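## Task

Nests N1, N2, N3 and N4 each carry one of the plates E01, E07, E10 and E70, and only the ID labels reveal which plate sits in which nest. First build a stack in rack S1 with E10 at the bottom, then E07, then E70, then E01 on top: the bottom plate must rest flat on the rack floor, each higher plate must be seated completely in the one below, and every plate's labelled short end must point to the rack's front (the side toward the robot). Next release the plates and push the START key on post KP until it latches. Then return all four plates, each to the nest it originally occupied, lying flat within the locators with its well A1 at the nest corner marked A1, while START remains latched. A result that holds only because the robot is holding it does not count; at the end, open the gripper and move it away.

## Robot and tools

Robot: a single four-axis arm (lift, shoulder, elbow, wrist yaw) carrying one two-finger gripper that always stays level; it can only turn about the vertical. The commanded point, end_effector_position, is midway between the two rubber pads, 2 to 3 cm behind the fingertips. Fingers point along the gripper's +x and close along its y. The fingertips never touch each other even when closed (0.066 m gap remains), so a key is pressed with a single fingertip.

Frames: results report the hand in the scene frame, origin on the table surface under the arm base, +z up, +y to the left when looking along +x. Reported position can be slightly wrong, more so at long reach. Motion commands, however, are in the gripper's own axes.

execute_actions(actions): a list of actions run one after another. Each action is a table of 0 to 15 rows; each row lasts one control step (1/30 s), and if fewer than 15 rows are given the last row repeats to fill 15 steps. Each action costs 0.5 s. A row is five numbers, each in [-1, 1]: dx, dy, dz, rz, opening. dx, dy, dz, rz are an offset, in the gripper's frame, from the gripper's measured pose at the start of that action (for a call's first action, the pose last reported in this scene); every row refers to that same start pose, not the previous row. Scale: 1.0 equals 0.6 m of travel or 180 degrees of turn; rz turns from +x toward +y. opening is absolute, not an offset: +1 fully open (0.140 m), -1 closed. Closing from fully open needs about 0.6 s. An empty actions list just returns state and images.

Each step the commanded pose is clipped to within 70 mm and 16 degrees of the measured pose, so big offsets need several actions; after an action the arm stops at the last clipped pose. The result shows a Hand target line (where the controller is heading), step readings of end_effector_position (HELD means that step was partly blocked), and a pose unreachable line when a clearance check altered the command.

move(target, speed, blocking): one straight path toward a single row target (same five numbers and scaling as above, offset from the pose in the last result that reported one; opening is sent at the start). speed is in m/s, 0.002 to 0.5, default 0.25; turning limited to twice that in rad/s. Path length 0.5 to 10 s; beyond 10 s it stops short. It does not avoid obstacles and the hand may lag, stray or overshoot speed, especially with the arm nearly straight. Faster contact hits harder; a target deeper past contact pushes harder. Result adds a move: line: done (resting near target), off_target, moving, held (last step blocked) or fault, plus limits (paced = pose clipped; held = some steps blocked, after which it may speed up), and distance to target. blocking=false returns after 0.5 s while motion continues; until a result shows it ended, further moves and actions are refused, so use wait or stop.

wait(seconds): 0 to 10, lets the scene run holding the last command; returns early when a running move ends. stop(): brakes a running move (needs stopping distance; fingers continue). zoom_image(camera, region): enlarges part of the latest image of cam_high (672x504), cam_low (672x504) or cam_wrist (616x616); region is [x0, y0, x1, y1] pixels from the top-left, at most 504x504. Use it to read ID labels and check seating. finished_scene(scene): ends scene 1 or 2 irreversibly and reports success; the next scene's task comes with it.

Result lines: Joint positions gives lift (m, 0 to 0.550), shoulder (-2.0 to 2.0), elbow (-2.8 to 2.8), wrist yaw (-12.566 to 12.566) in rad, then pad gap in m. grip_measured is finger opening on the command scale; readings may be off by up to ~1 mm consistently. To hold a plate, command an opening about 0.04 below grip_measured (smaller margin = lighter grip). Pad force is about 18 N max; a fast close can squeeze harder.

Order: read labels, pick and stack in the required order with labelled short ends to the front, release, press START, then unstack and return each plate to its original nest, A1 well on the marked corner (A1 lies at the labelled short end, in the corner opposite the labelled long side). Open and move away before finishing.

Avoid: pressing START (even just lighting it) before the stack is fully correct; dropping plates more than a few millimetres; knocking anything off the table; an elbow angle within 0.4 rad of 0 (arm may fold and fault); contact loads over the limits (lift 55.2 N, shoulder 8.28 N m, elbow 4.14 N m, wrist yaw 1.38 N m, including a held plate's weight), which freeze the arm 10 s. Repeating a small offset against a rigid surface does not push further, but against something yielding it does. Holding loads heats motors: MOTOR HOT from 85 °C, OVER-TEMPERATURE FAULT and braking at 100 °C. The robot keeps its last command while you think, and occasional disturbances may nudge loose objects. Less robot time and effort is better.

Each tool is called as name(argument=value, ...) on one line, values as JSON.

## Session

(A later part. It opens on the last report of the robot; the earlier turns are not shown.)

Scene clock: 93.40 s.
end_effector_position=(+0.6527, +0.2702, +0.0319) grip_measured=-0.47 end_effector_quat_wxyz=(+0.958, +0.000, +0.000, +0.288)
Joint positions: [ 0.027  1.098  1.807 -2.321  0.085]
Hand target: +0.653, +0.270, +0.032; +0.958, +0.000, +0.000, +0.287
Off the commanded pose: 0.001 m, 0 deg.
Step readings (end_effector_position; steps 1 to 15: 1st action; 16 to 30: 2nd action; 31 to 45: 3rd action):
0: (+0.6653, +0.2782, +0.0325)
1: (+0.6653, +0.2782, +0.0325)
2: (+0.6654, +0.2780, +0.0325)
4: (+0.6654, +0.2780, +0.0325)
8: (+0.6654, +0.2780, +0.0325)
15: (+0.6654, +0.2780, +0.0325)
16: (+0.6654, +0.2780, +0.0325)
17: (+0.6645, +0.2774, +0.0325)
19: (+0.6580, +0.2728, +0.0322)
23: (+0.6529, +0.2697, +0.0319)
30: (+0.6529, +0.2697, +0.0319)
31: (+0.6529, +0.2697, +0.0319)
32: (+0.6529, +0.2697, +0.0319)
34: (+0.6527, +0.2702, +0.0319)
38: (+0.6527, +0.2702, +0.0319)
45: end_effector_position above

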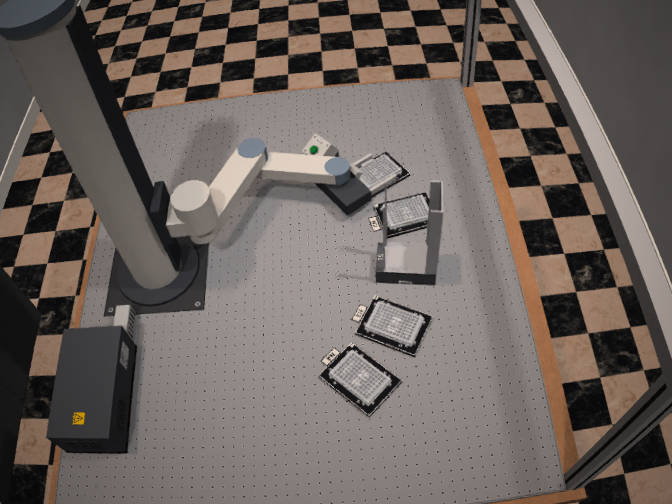

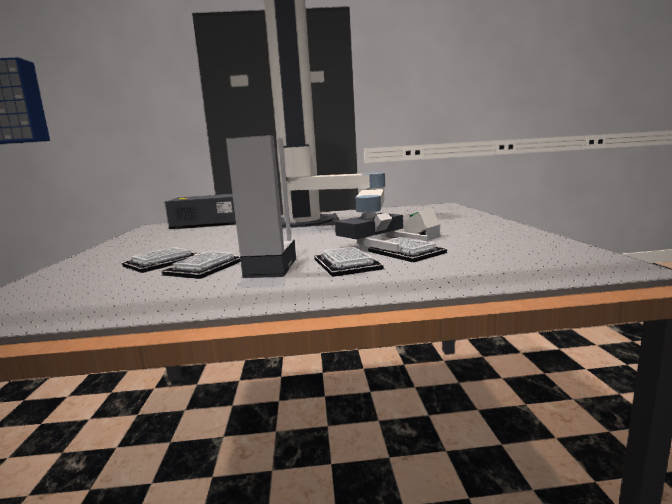

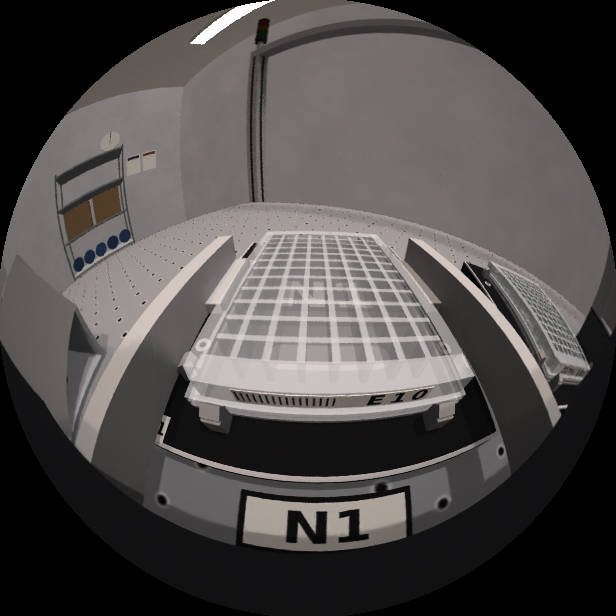

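move(target=[-0.0003,-0.001,-0.002,0,-0.56], speed=0.01)

move(target=[0,0,-0.08,0,-0.56], speed=0.03)

Scene clock: 121.10 s.
end_effector_position=(+0.7063, -0.0773, +0.2923) grip_measured=-0.52 end_effector_quat_wxyz=(+0.998, +0.000, +0.000, -0.069)
Joint positions: [ 0.287  0.493  1.732 -2.362  0.084]
Hand target: +0.706, -0.077, +0.292; +0.998, +0.000, +0.000, -0.069
Off the commanded pose: 0.000 m, 0 deg.
move: done

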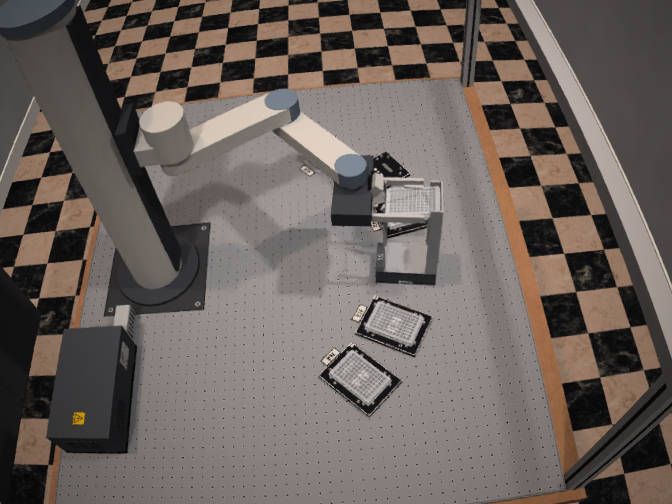

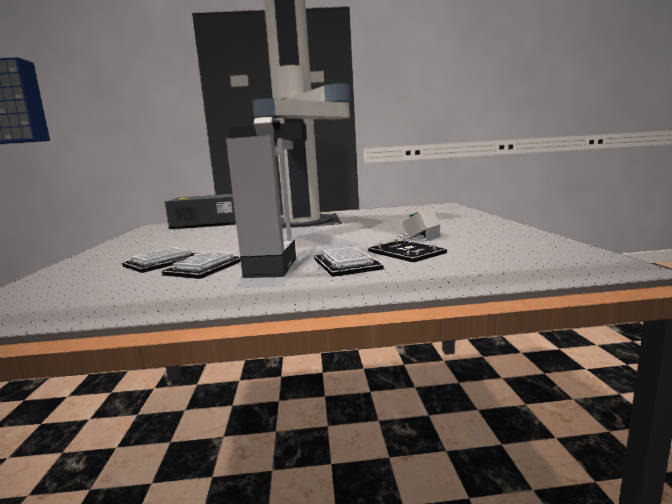

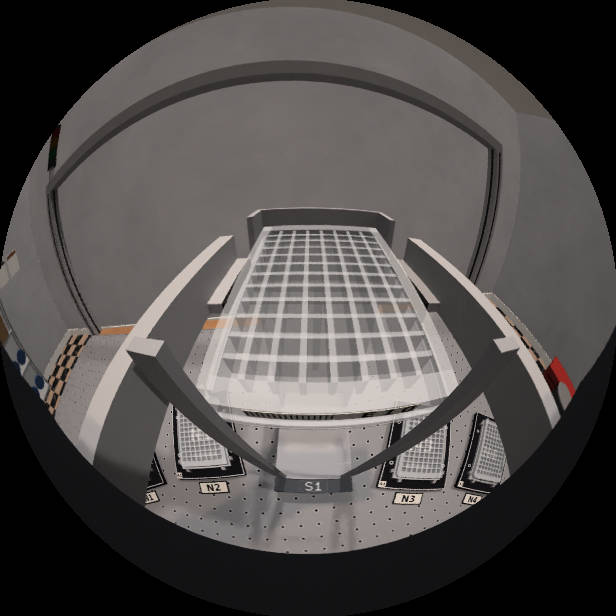

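Scene clock: 122.93 s.
end_effector_position=(+0.7063, -0.0774, +0.2443) grip_measured=-0.52 end_effector_quat_wxyz=(+0.998, +0.000, +0.000, -0.069)
Joint positions: [ 0.239  0.492  1.732 -2.362  0.084]
Hand target: +0.706, -0.077, +0.244; +0.998, +0.000, +0.000, -0.069
Off the commanded pose: 0.000 m, 0 deg.
move: done

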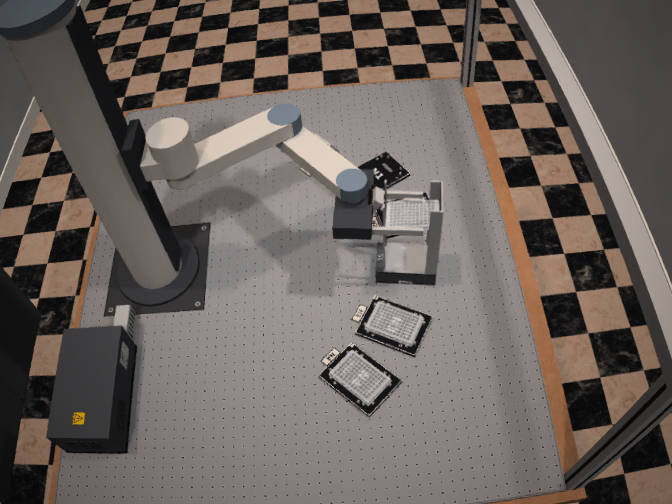

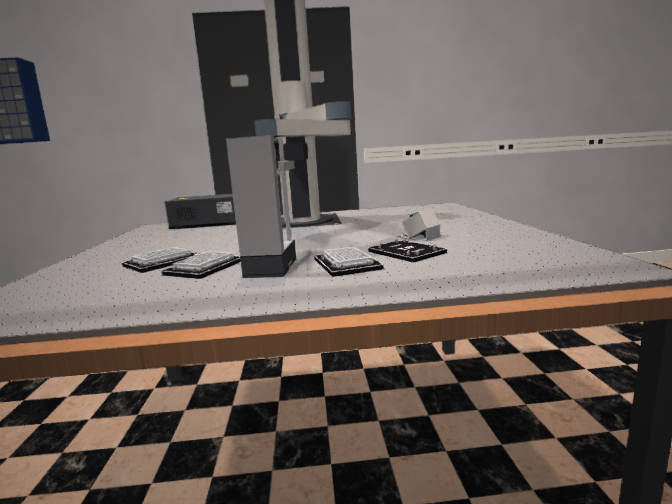

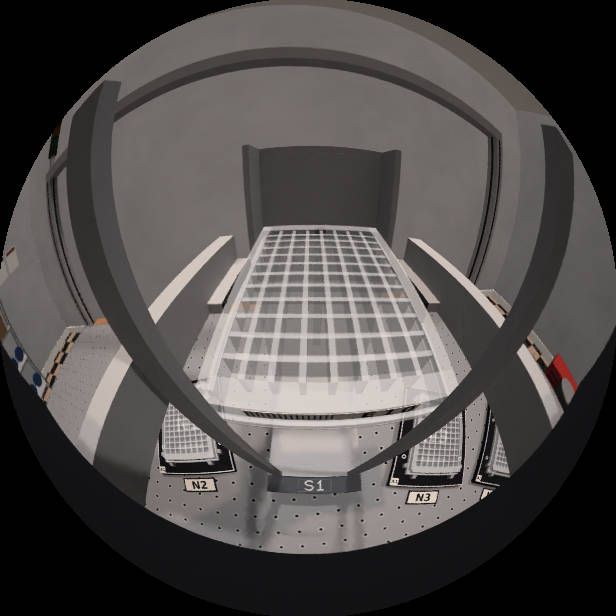

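move(target=[0,0,-0.28,0,-0.56], speed=0.07)

Scene clock: 129.03 s.
end_effector_position=(+0.7066, -0.0773, +0.0764) grip_measured=-0.52 end_effector_quat_wxyz=(+0.998, +0.000, +0.000, -0.069)
Joint positions: [ 0.071  0.492  1.733 -2.364  0.084]
Hand target: +0.706, -0.077, +0.076; +0.998, +0.000, +0.000, -0.069
Off the commanded pose: 0.000 m, 0 deg.
move: done

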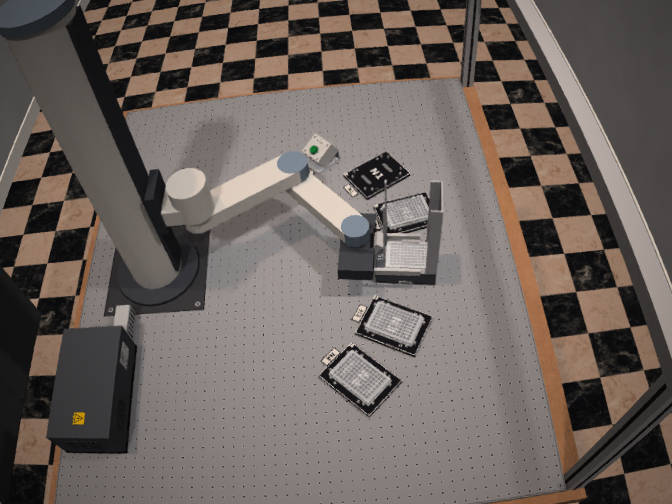

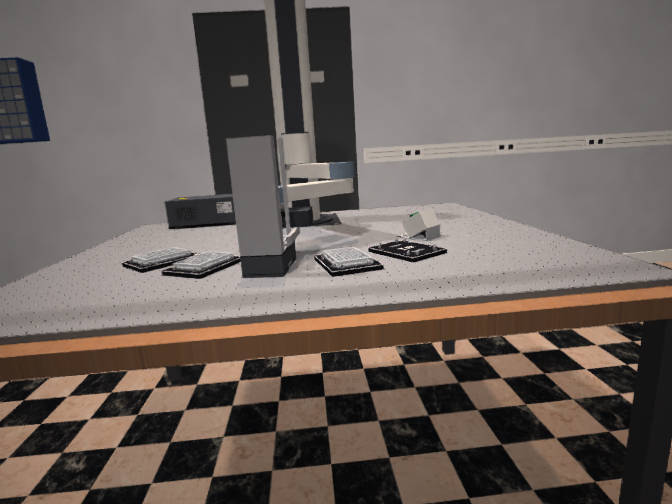

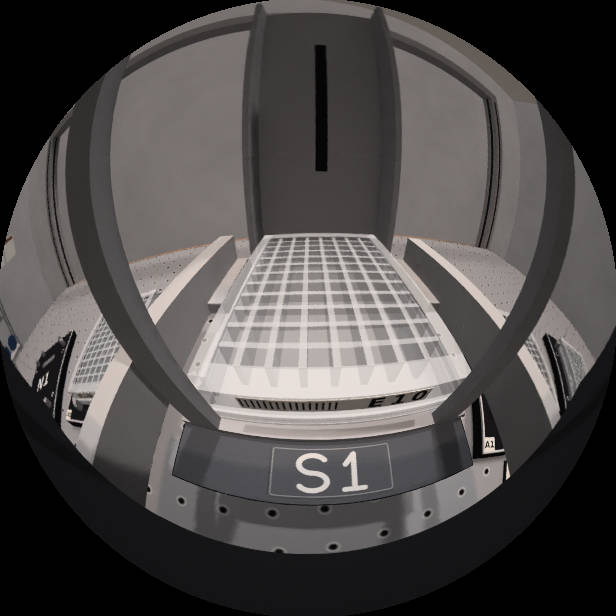

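move(target=[0.0005,0,-0.007,0,-0.56], speed=0.01)

zoom_image(camera="cam_wrist", region=[160, 330, 500, 500])

Scene clock: 134.10 s.
end_effector_position=(+0.7068, -0.0775, +0.0739) grip_measured=-0.52 end_effector_quat_wxyz=(+0.998, +0.000, +0.000, -0.070)
Joint positions: [ 0.069  0.492  1.735 -2.366  0.084]
Hand target: +0.707, -0.077, +0.072; +0.998, +0.000, +0.000, -0.069
Off the commanded pose: 0.002 m, 0 deg.
move: done

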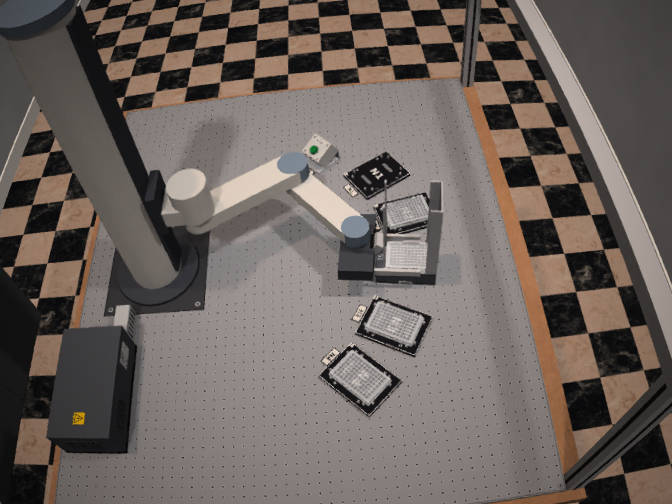

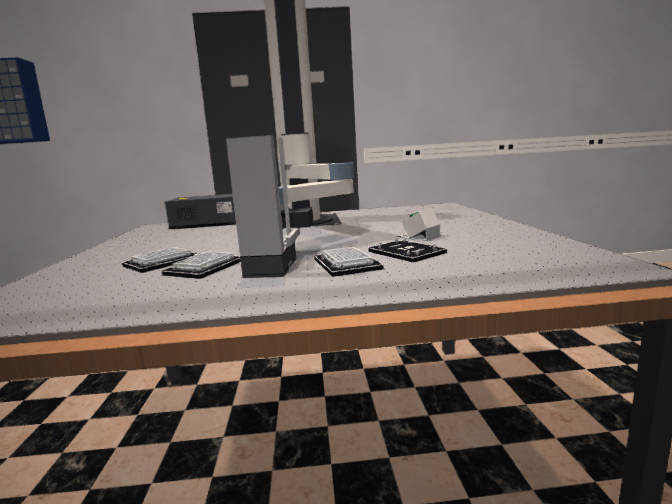

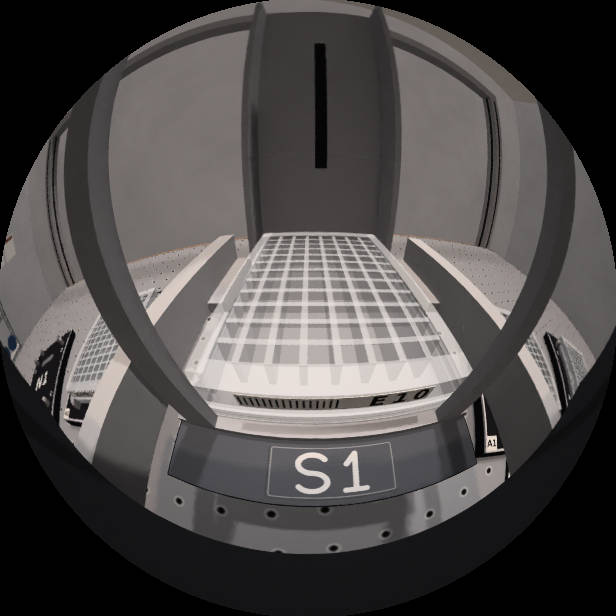

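Region (160, 330, 500, 500) of cam_wrist's 616x616 image, scaled by 1.482, with more detail than that image has.

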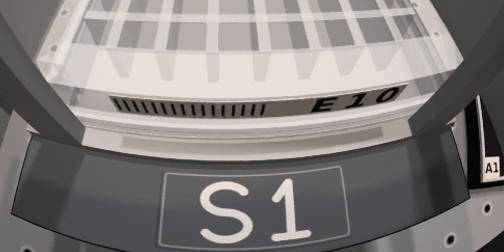

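move(target=[0,0,0.002,0,-0.1])

move(target=[-0.217,0,0,0,-0.1])

move(target=[0.013,-0.528,-0.035,-0.197,0])

Scene clock: 141.83 s.
end_effector_position=(+0.7067, -0.0777, +0.0751) grip_measured=-0.10 end_effector_quat_wxyz=(+0.998, +0.000, +0.000, -0.070)
Joint positions: [ 0.07   0.492  1.734 -2.367  0.099]
Hand target: +0.707, -0.078, +0.075; +0.998, +0.000, +0.000, -0.070
Off the commanded pose: 0.000 m, 0 deg.
move: done

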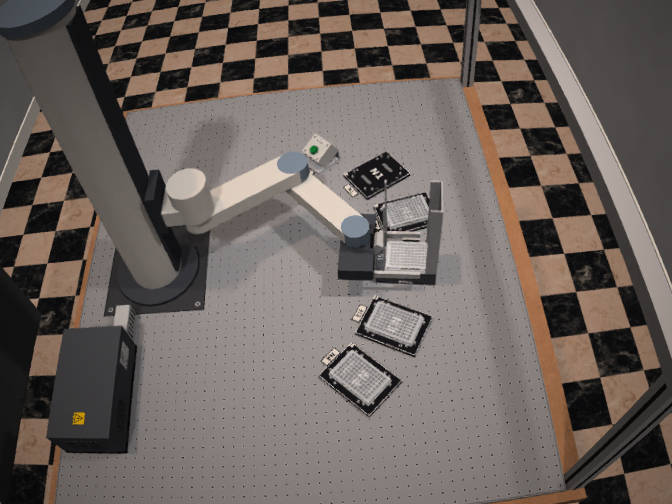

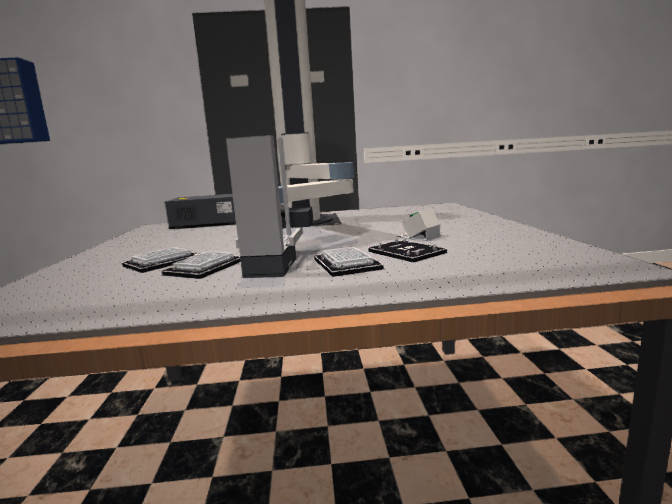

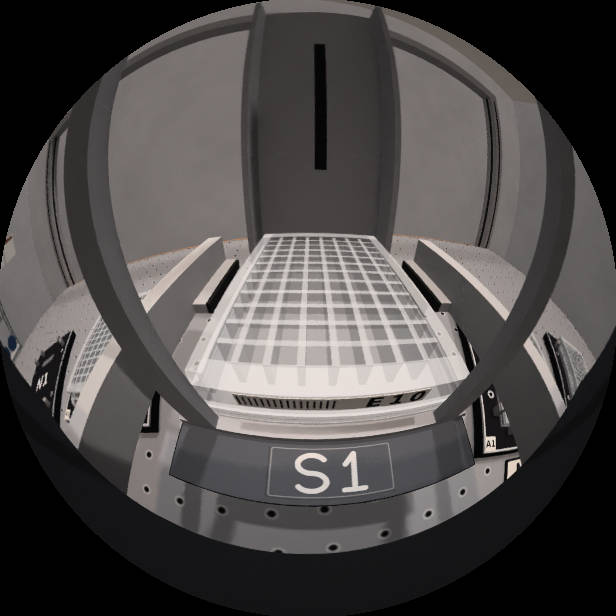

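Scene clock: 142.77 s.
end_effector_position=(+0.5778, -0.0595, +0.0751) grip_measured=-0.10 end_effector_quat_wxyz=(+0.998, +0.000, +0.000, -0.070)
Joint positions: [ 0.07   0.758  1.069 -1.967  0.099]
Hand target: +0.578, -0.059, +0.075; +0.998, +0.000, +0.000, -0.070
Off the commanded pose: 0.000 m, 0 deg.
move: done

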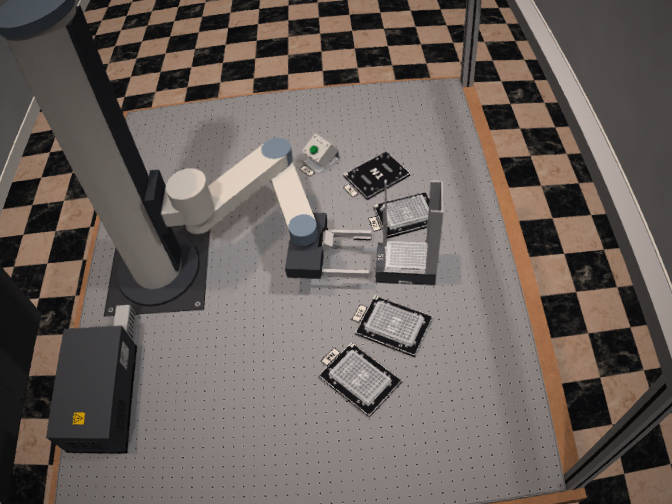

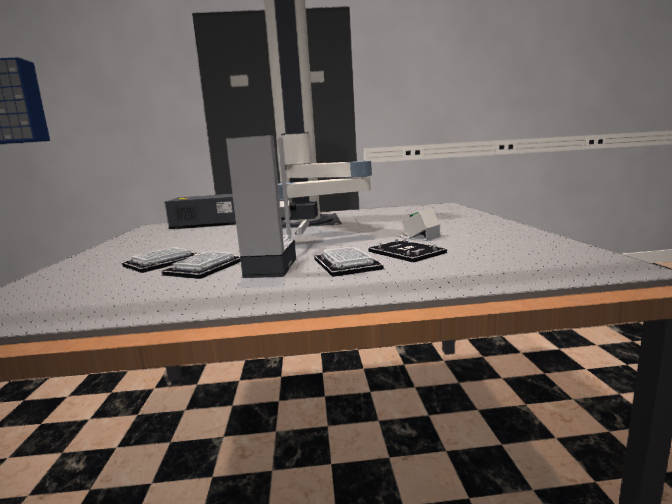

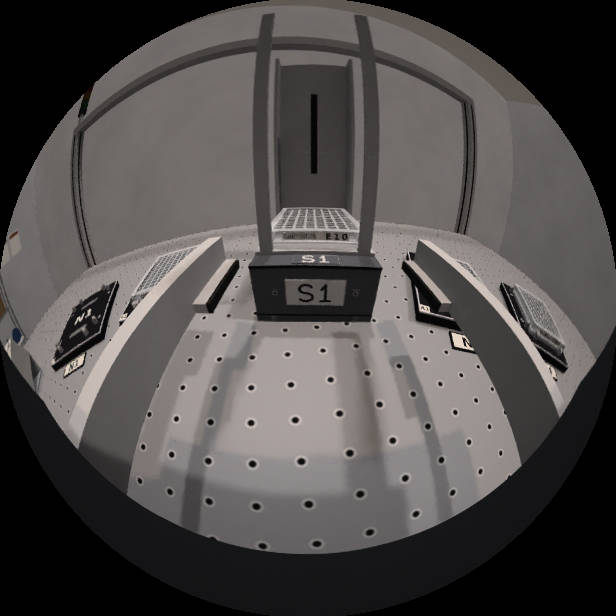

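Scene clock: 144.47 s.
end_effector_position=(+0.5408, -0.3743, +0.0541) grip_measured=+0.00 end_effector_quat_wxyz=(+0.929, +0.000, +0.000, -0.371)
Joint positions: [ 0.049 -0.137  1.653 -2.276  0.103]
Hand target: +0.541, -0.374, +0.054; +0.929, +0.000, +0.000, -0.371
Off the commanded pose: 0.000 m, 0 deg.
move: done

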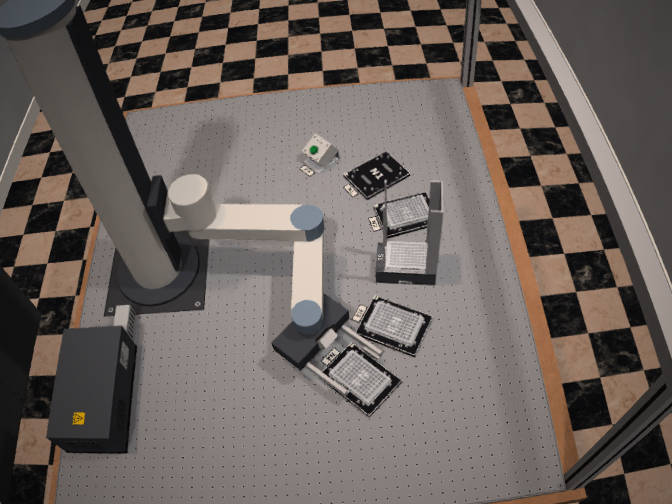

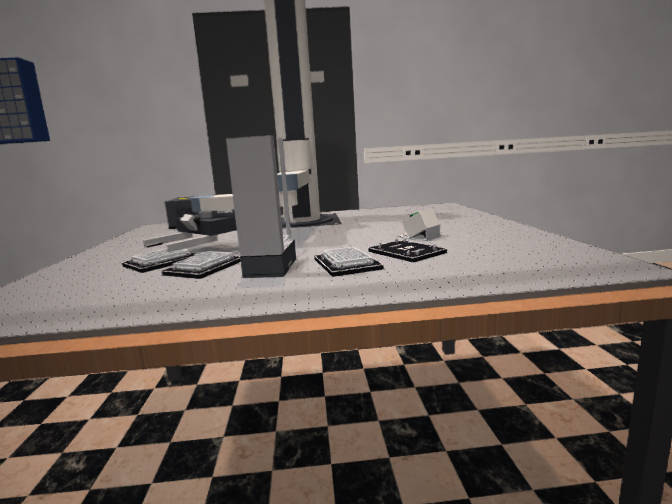

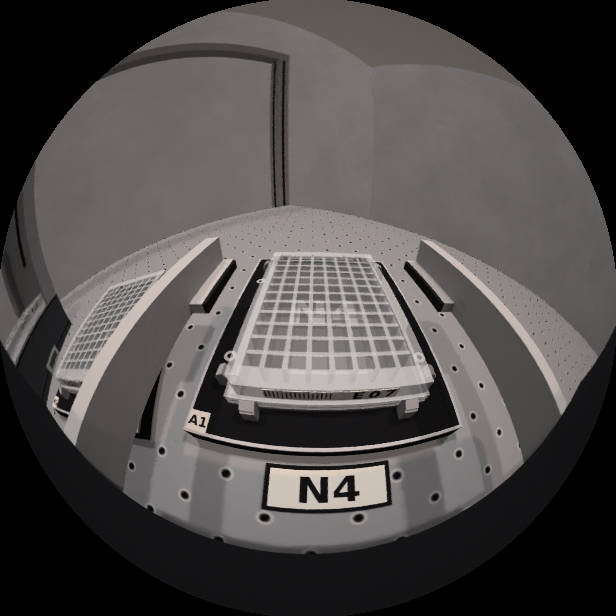

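move(target=[0.02,-0.003,-0.039,0,-0.2], speed=0.04)

move(target=[0,0,0,0,-0.52])

Scene clock: 151.07 s.
end_effector_position=(+0.5483, -0.3838, +0.0307) grip_measured=-0.20 end_effector_quat_wxyz=(+0.929, +0.000, +0.000, -0.371)
Joint positions: [ 0.026 -0.17   1.724 -2.313  0.096]
Hand target: +0.548, -0.384, +0.031; +0.929, +0.000, +0.000, -0.371
Off the commanded pose: 0.000 m, 0 deg.
move: done

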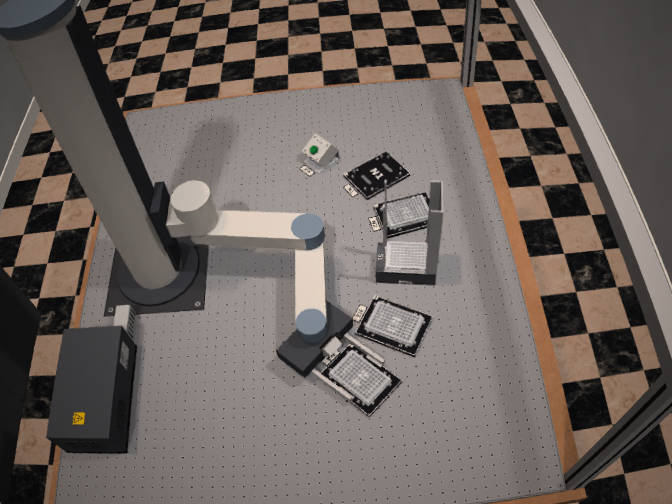

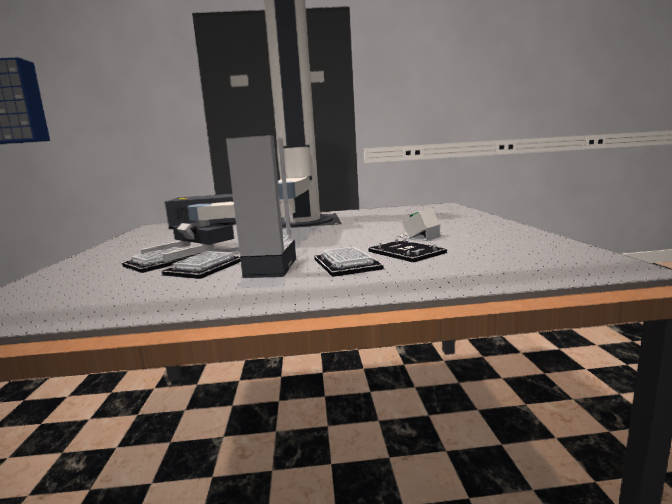

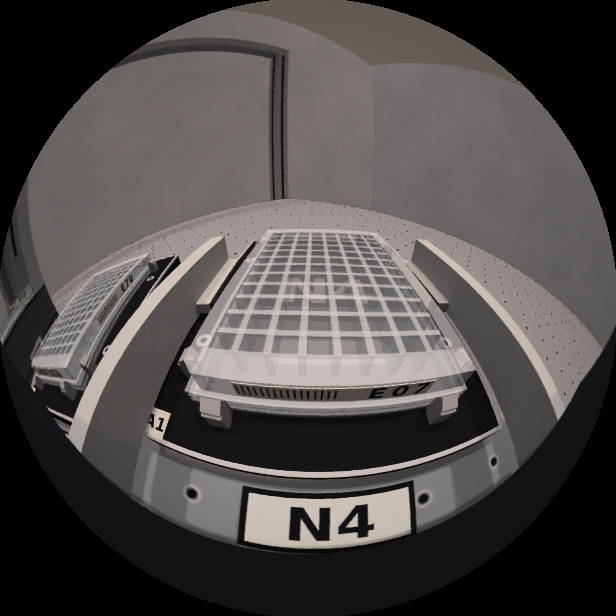

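Scene clock: 151.57 s.
end_effector_position=(+0.5483, -0.3838, +0.0307) grip_measured=-0.47 end_effector_quat_wxyz=(+0.929, +0.000, +0.000, -0.371)
Joint positions: [ 0.026 -0.17   1.724 -2.313  0.086]
Hand target: +0.548, -0.384, +0.031; +0.929, +0.000, +0.000, -0.371
Off the commanded pose: 0.000 m, 0 deg.
move: done

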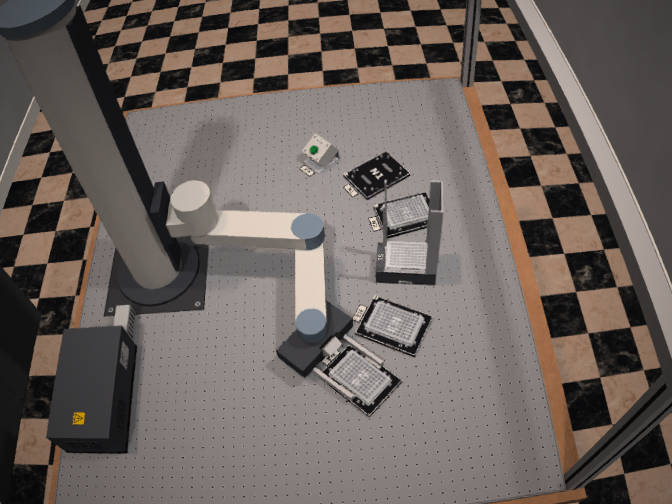

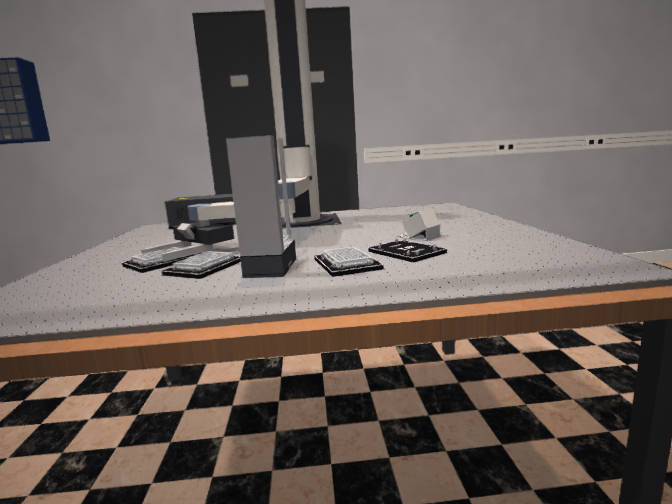

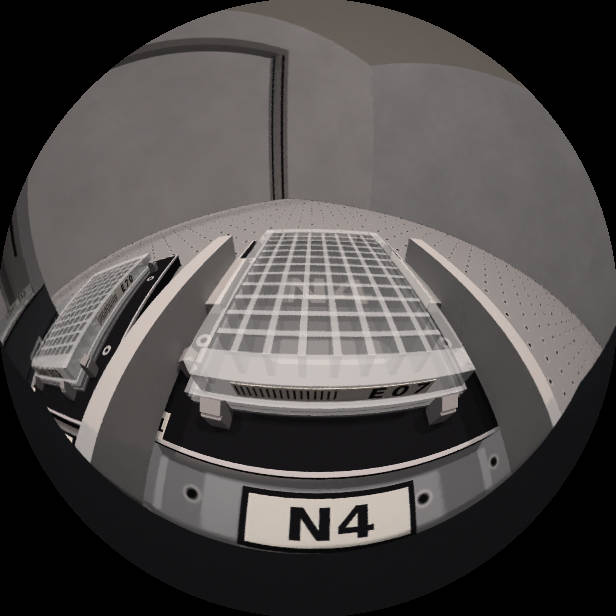

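move(target=[0,0,0.5,0,-0.52])

move(target=[-0.1617,0.5512,-0.012,0.1975,-0.52])

zoom_image(camera="cam_high", region=[410, 170, 460, 220])

zoom_image(camera="cam_wrist", region=[160, 330, 500, 500])

Scene clock: 159.00 s.
end_effector_position=(+0.5483, -0.3838, +0.3307) grip_measured=-0.47 end_effector_quat_wxyz=(+0.929, +0.000, +0.000, -0.371)
Joint positions: [ 0.326 -0.17   1.724 -2.313  0.086]
Hand target: +0.548, -0.384, +0.331; +0.929, +0.000, +0.000, -0.371
Off the commanded pose: 0.000 m, 0 deg.
move: done

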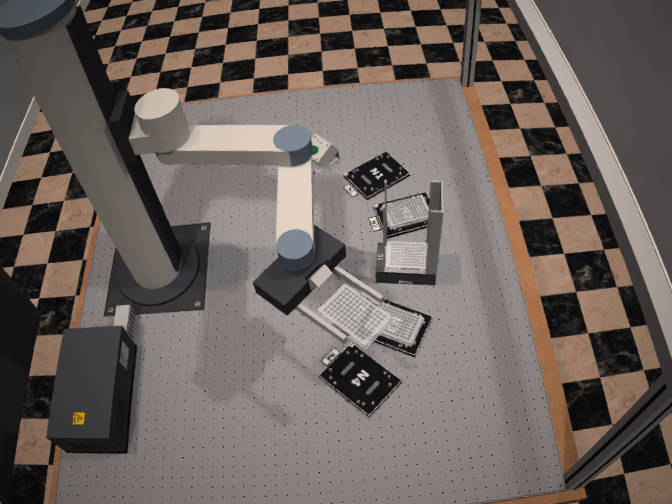

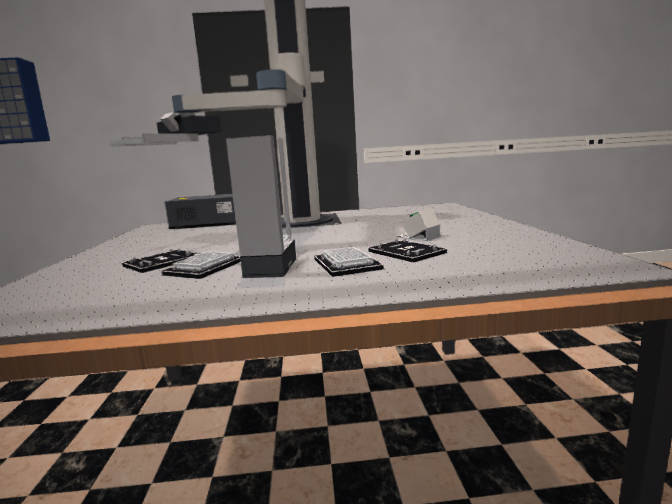

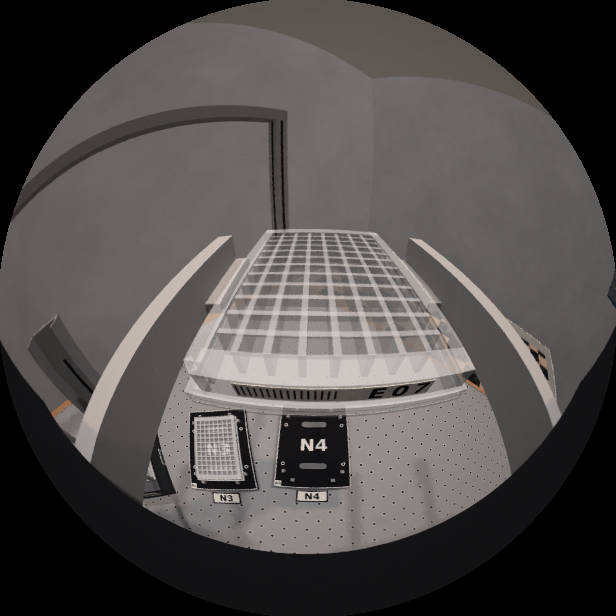

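Scene clock: 160.73 s.
end_effector_position=(+0.7059, -0.0771, +0.3235) grip_measured=-0.47 end_effector_quat_wxyz=(+0.998, +0.000, +0.000, -0.069)
Joint positions: [ 0.319  0.495  1.729 -2.362  0.086]
Hand target: +0.706, -0.077, +0.324; +0.998, +0.000, +0.000, -0.070
Off the commanded pose: 0.000 m, 0 deg.
move: done

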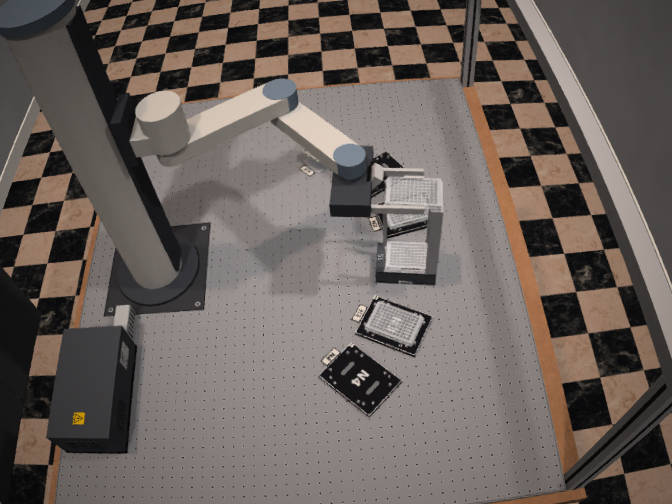

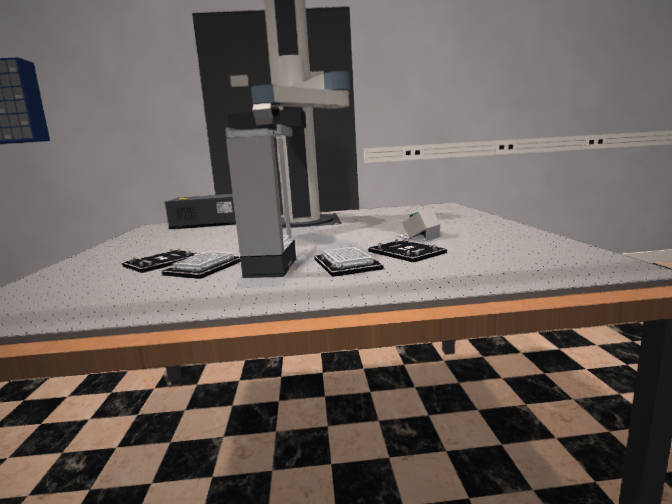

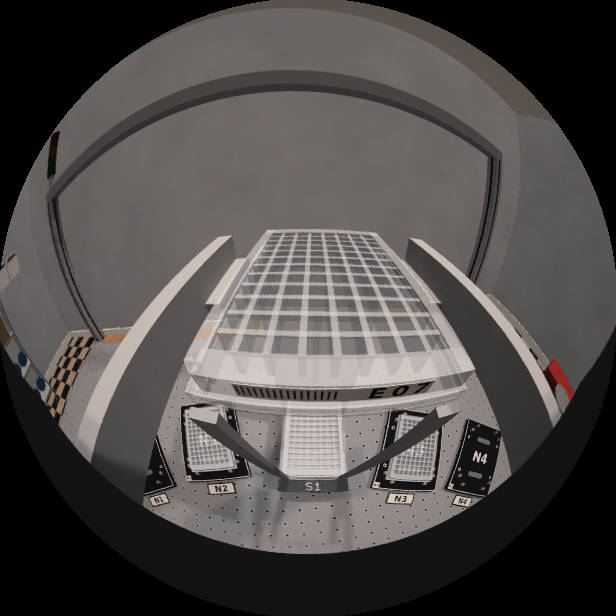

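Region (410, 170, 460, 220) of cam_high's 672x504 image, scaled by 10.080, with more detail than that image has.

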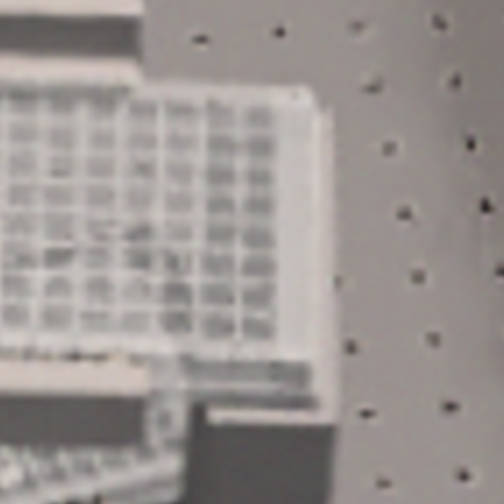

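Region (160, 330, 500, 500) of cam_wrist's 616x616 image, scaled by 1.482, with more detail than that image has.

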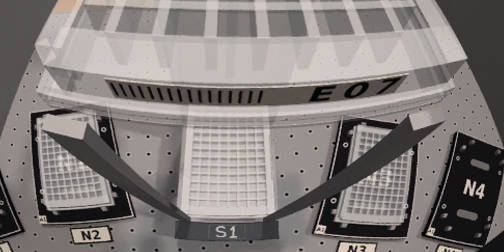

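move(target=[-0.001,-0.0003,-0.011,0,-0.52], speed=0.008)

zoom_image(camera="cam_wrist", region=[160, 330, 500, 500])

Scene clock: 164.73 s.
end_effector_position=(+0.7055, -0.0767, +0.3169) grip_measured=-0.47 end_effector_quat_wxyz=(+0.998, +0.000, +0.000, -0.068)
Joint positions: [ 0.312  0.496  1.726 -2.359  0.086]
Hand target: +0.705, -0.077, +0.317; +0.998, +0.000, +0.000, -0.069
Off the commanded pose: 0.000 m, 0 deg.
move: done

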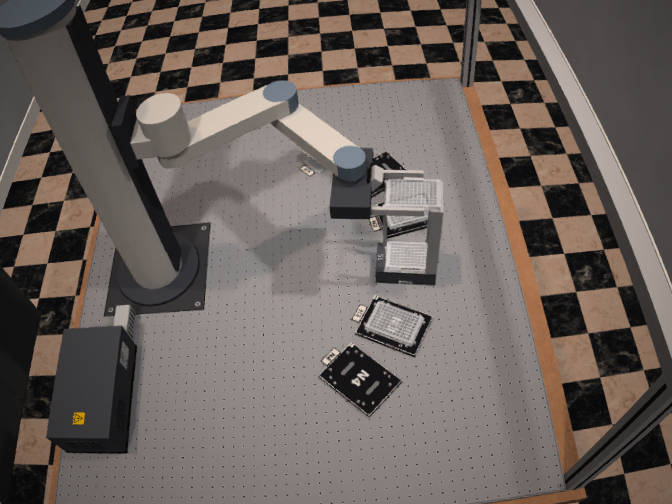

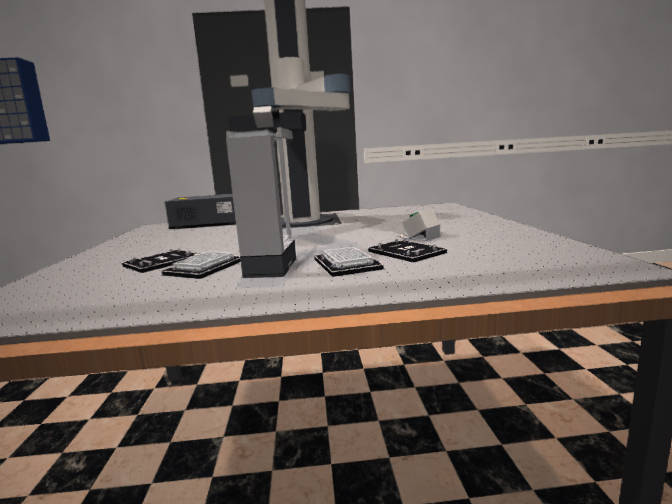

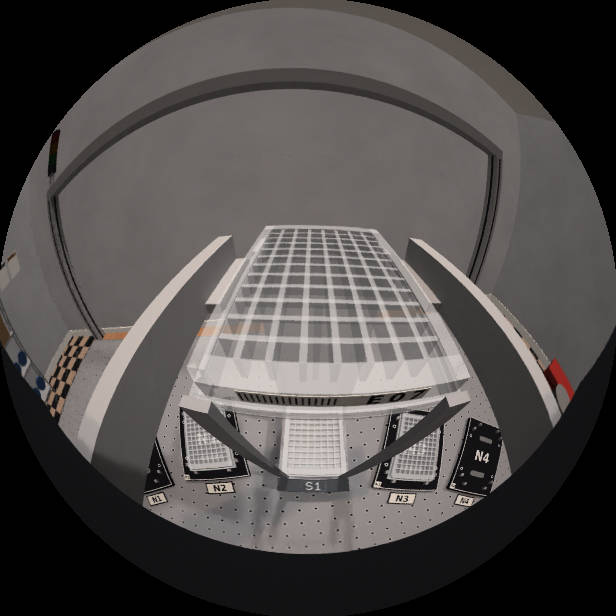

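Region (160, 330, 500, 500) of cam_wrist's 616x616 image, scaled by 1.482, with more detail than that image has.

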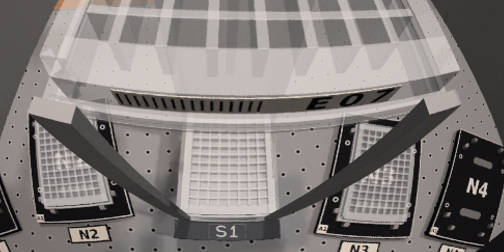

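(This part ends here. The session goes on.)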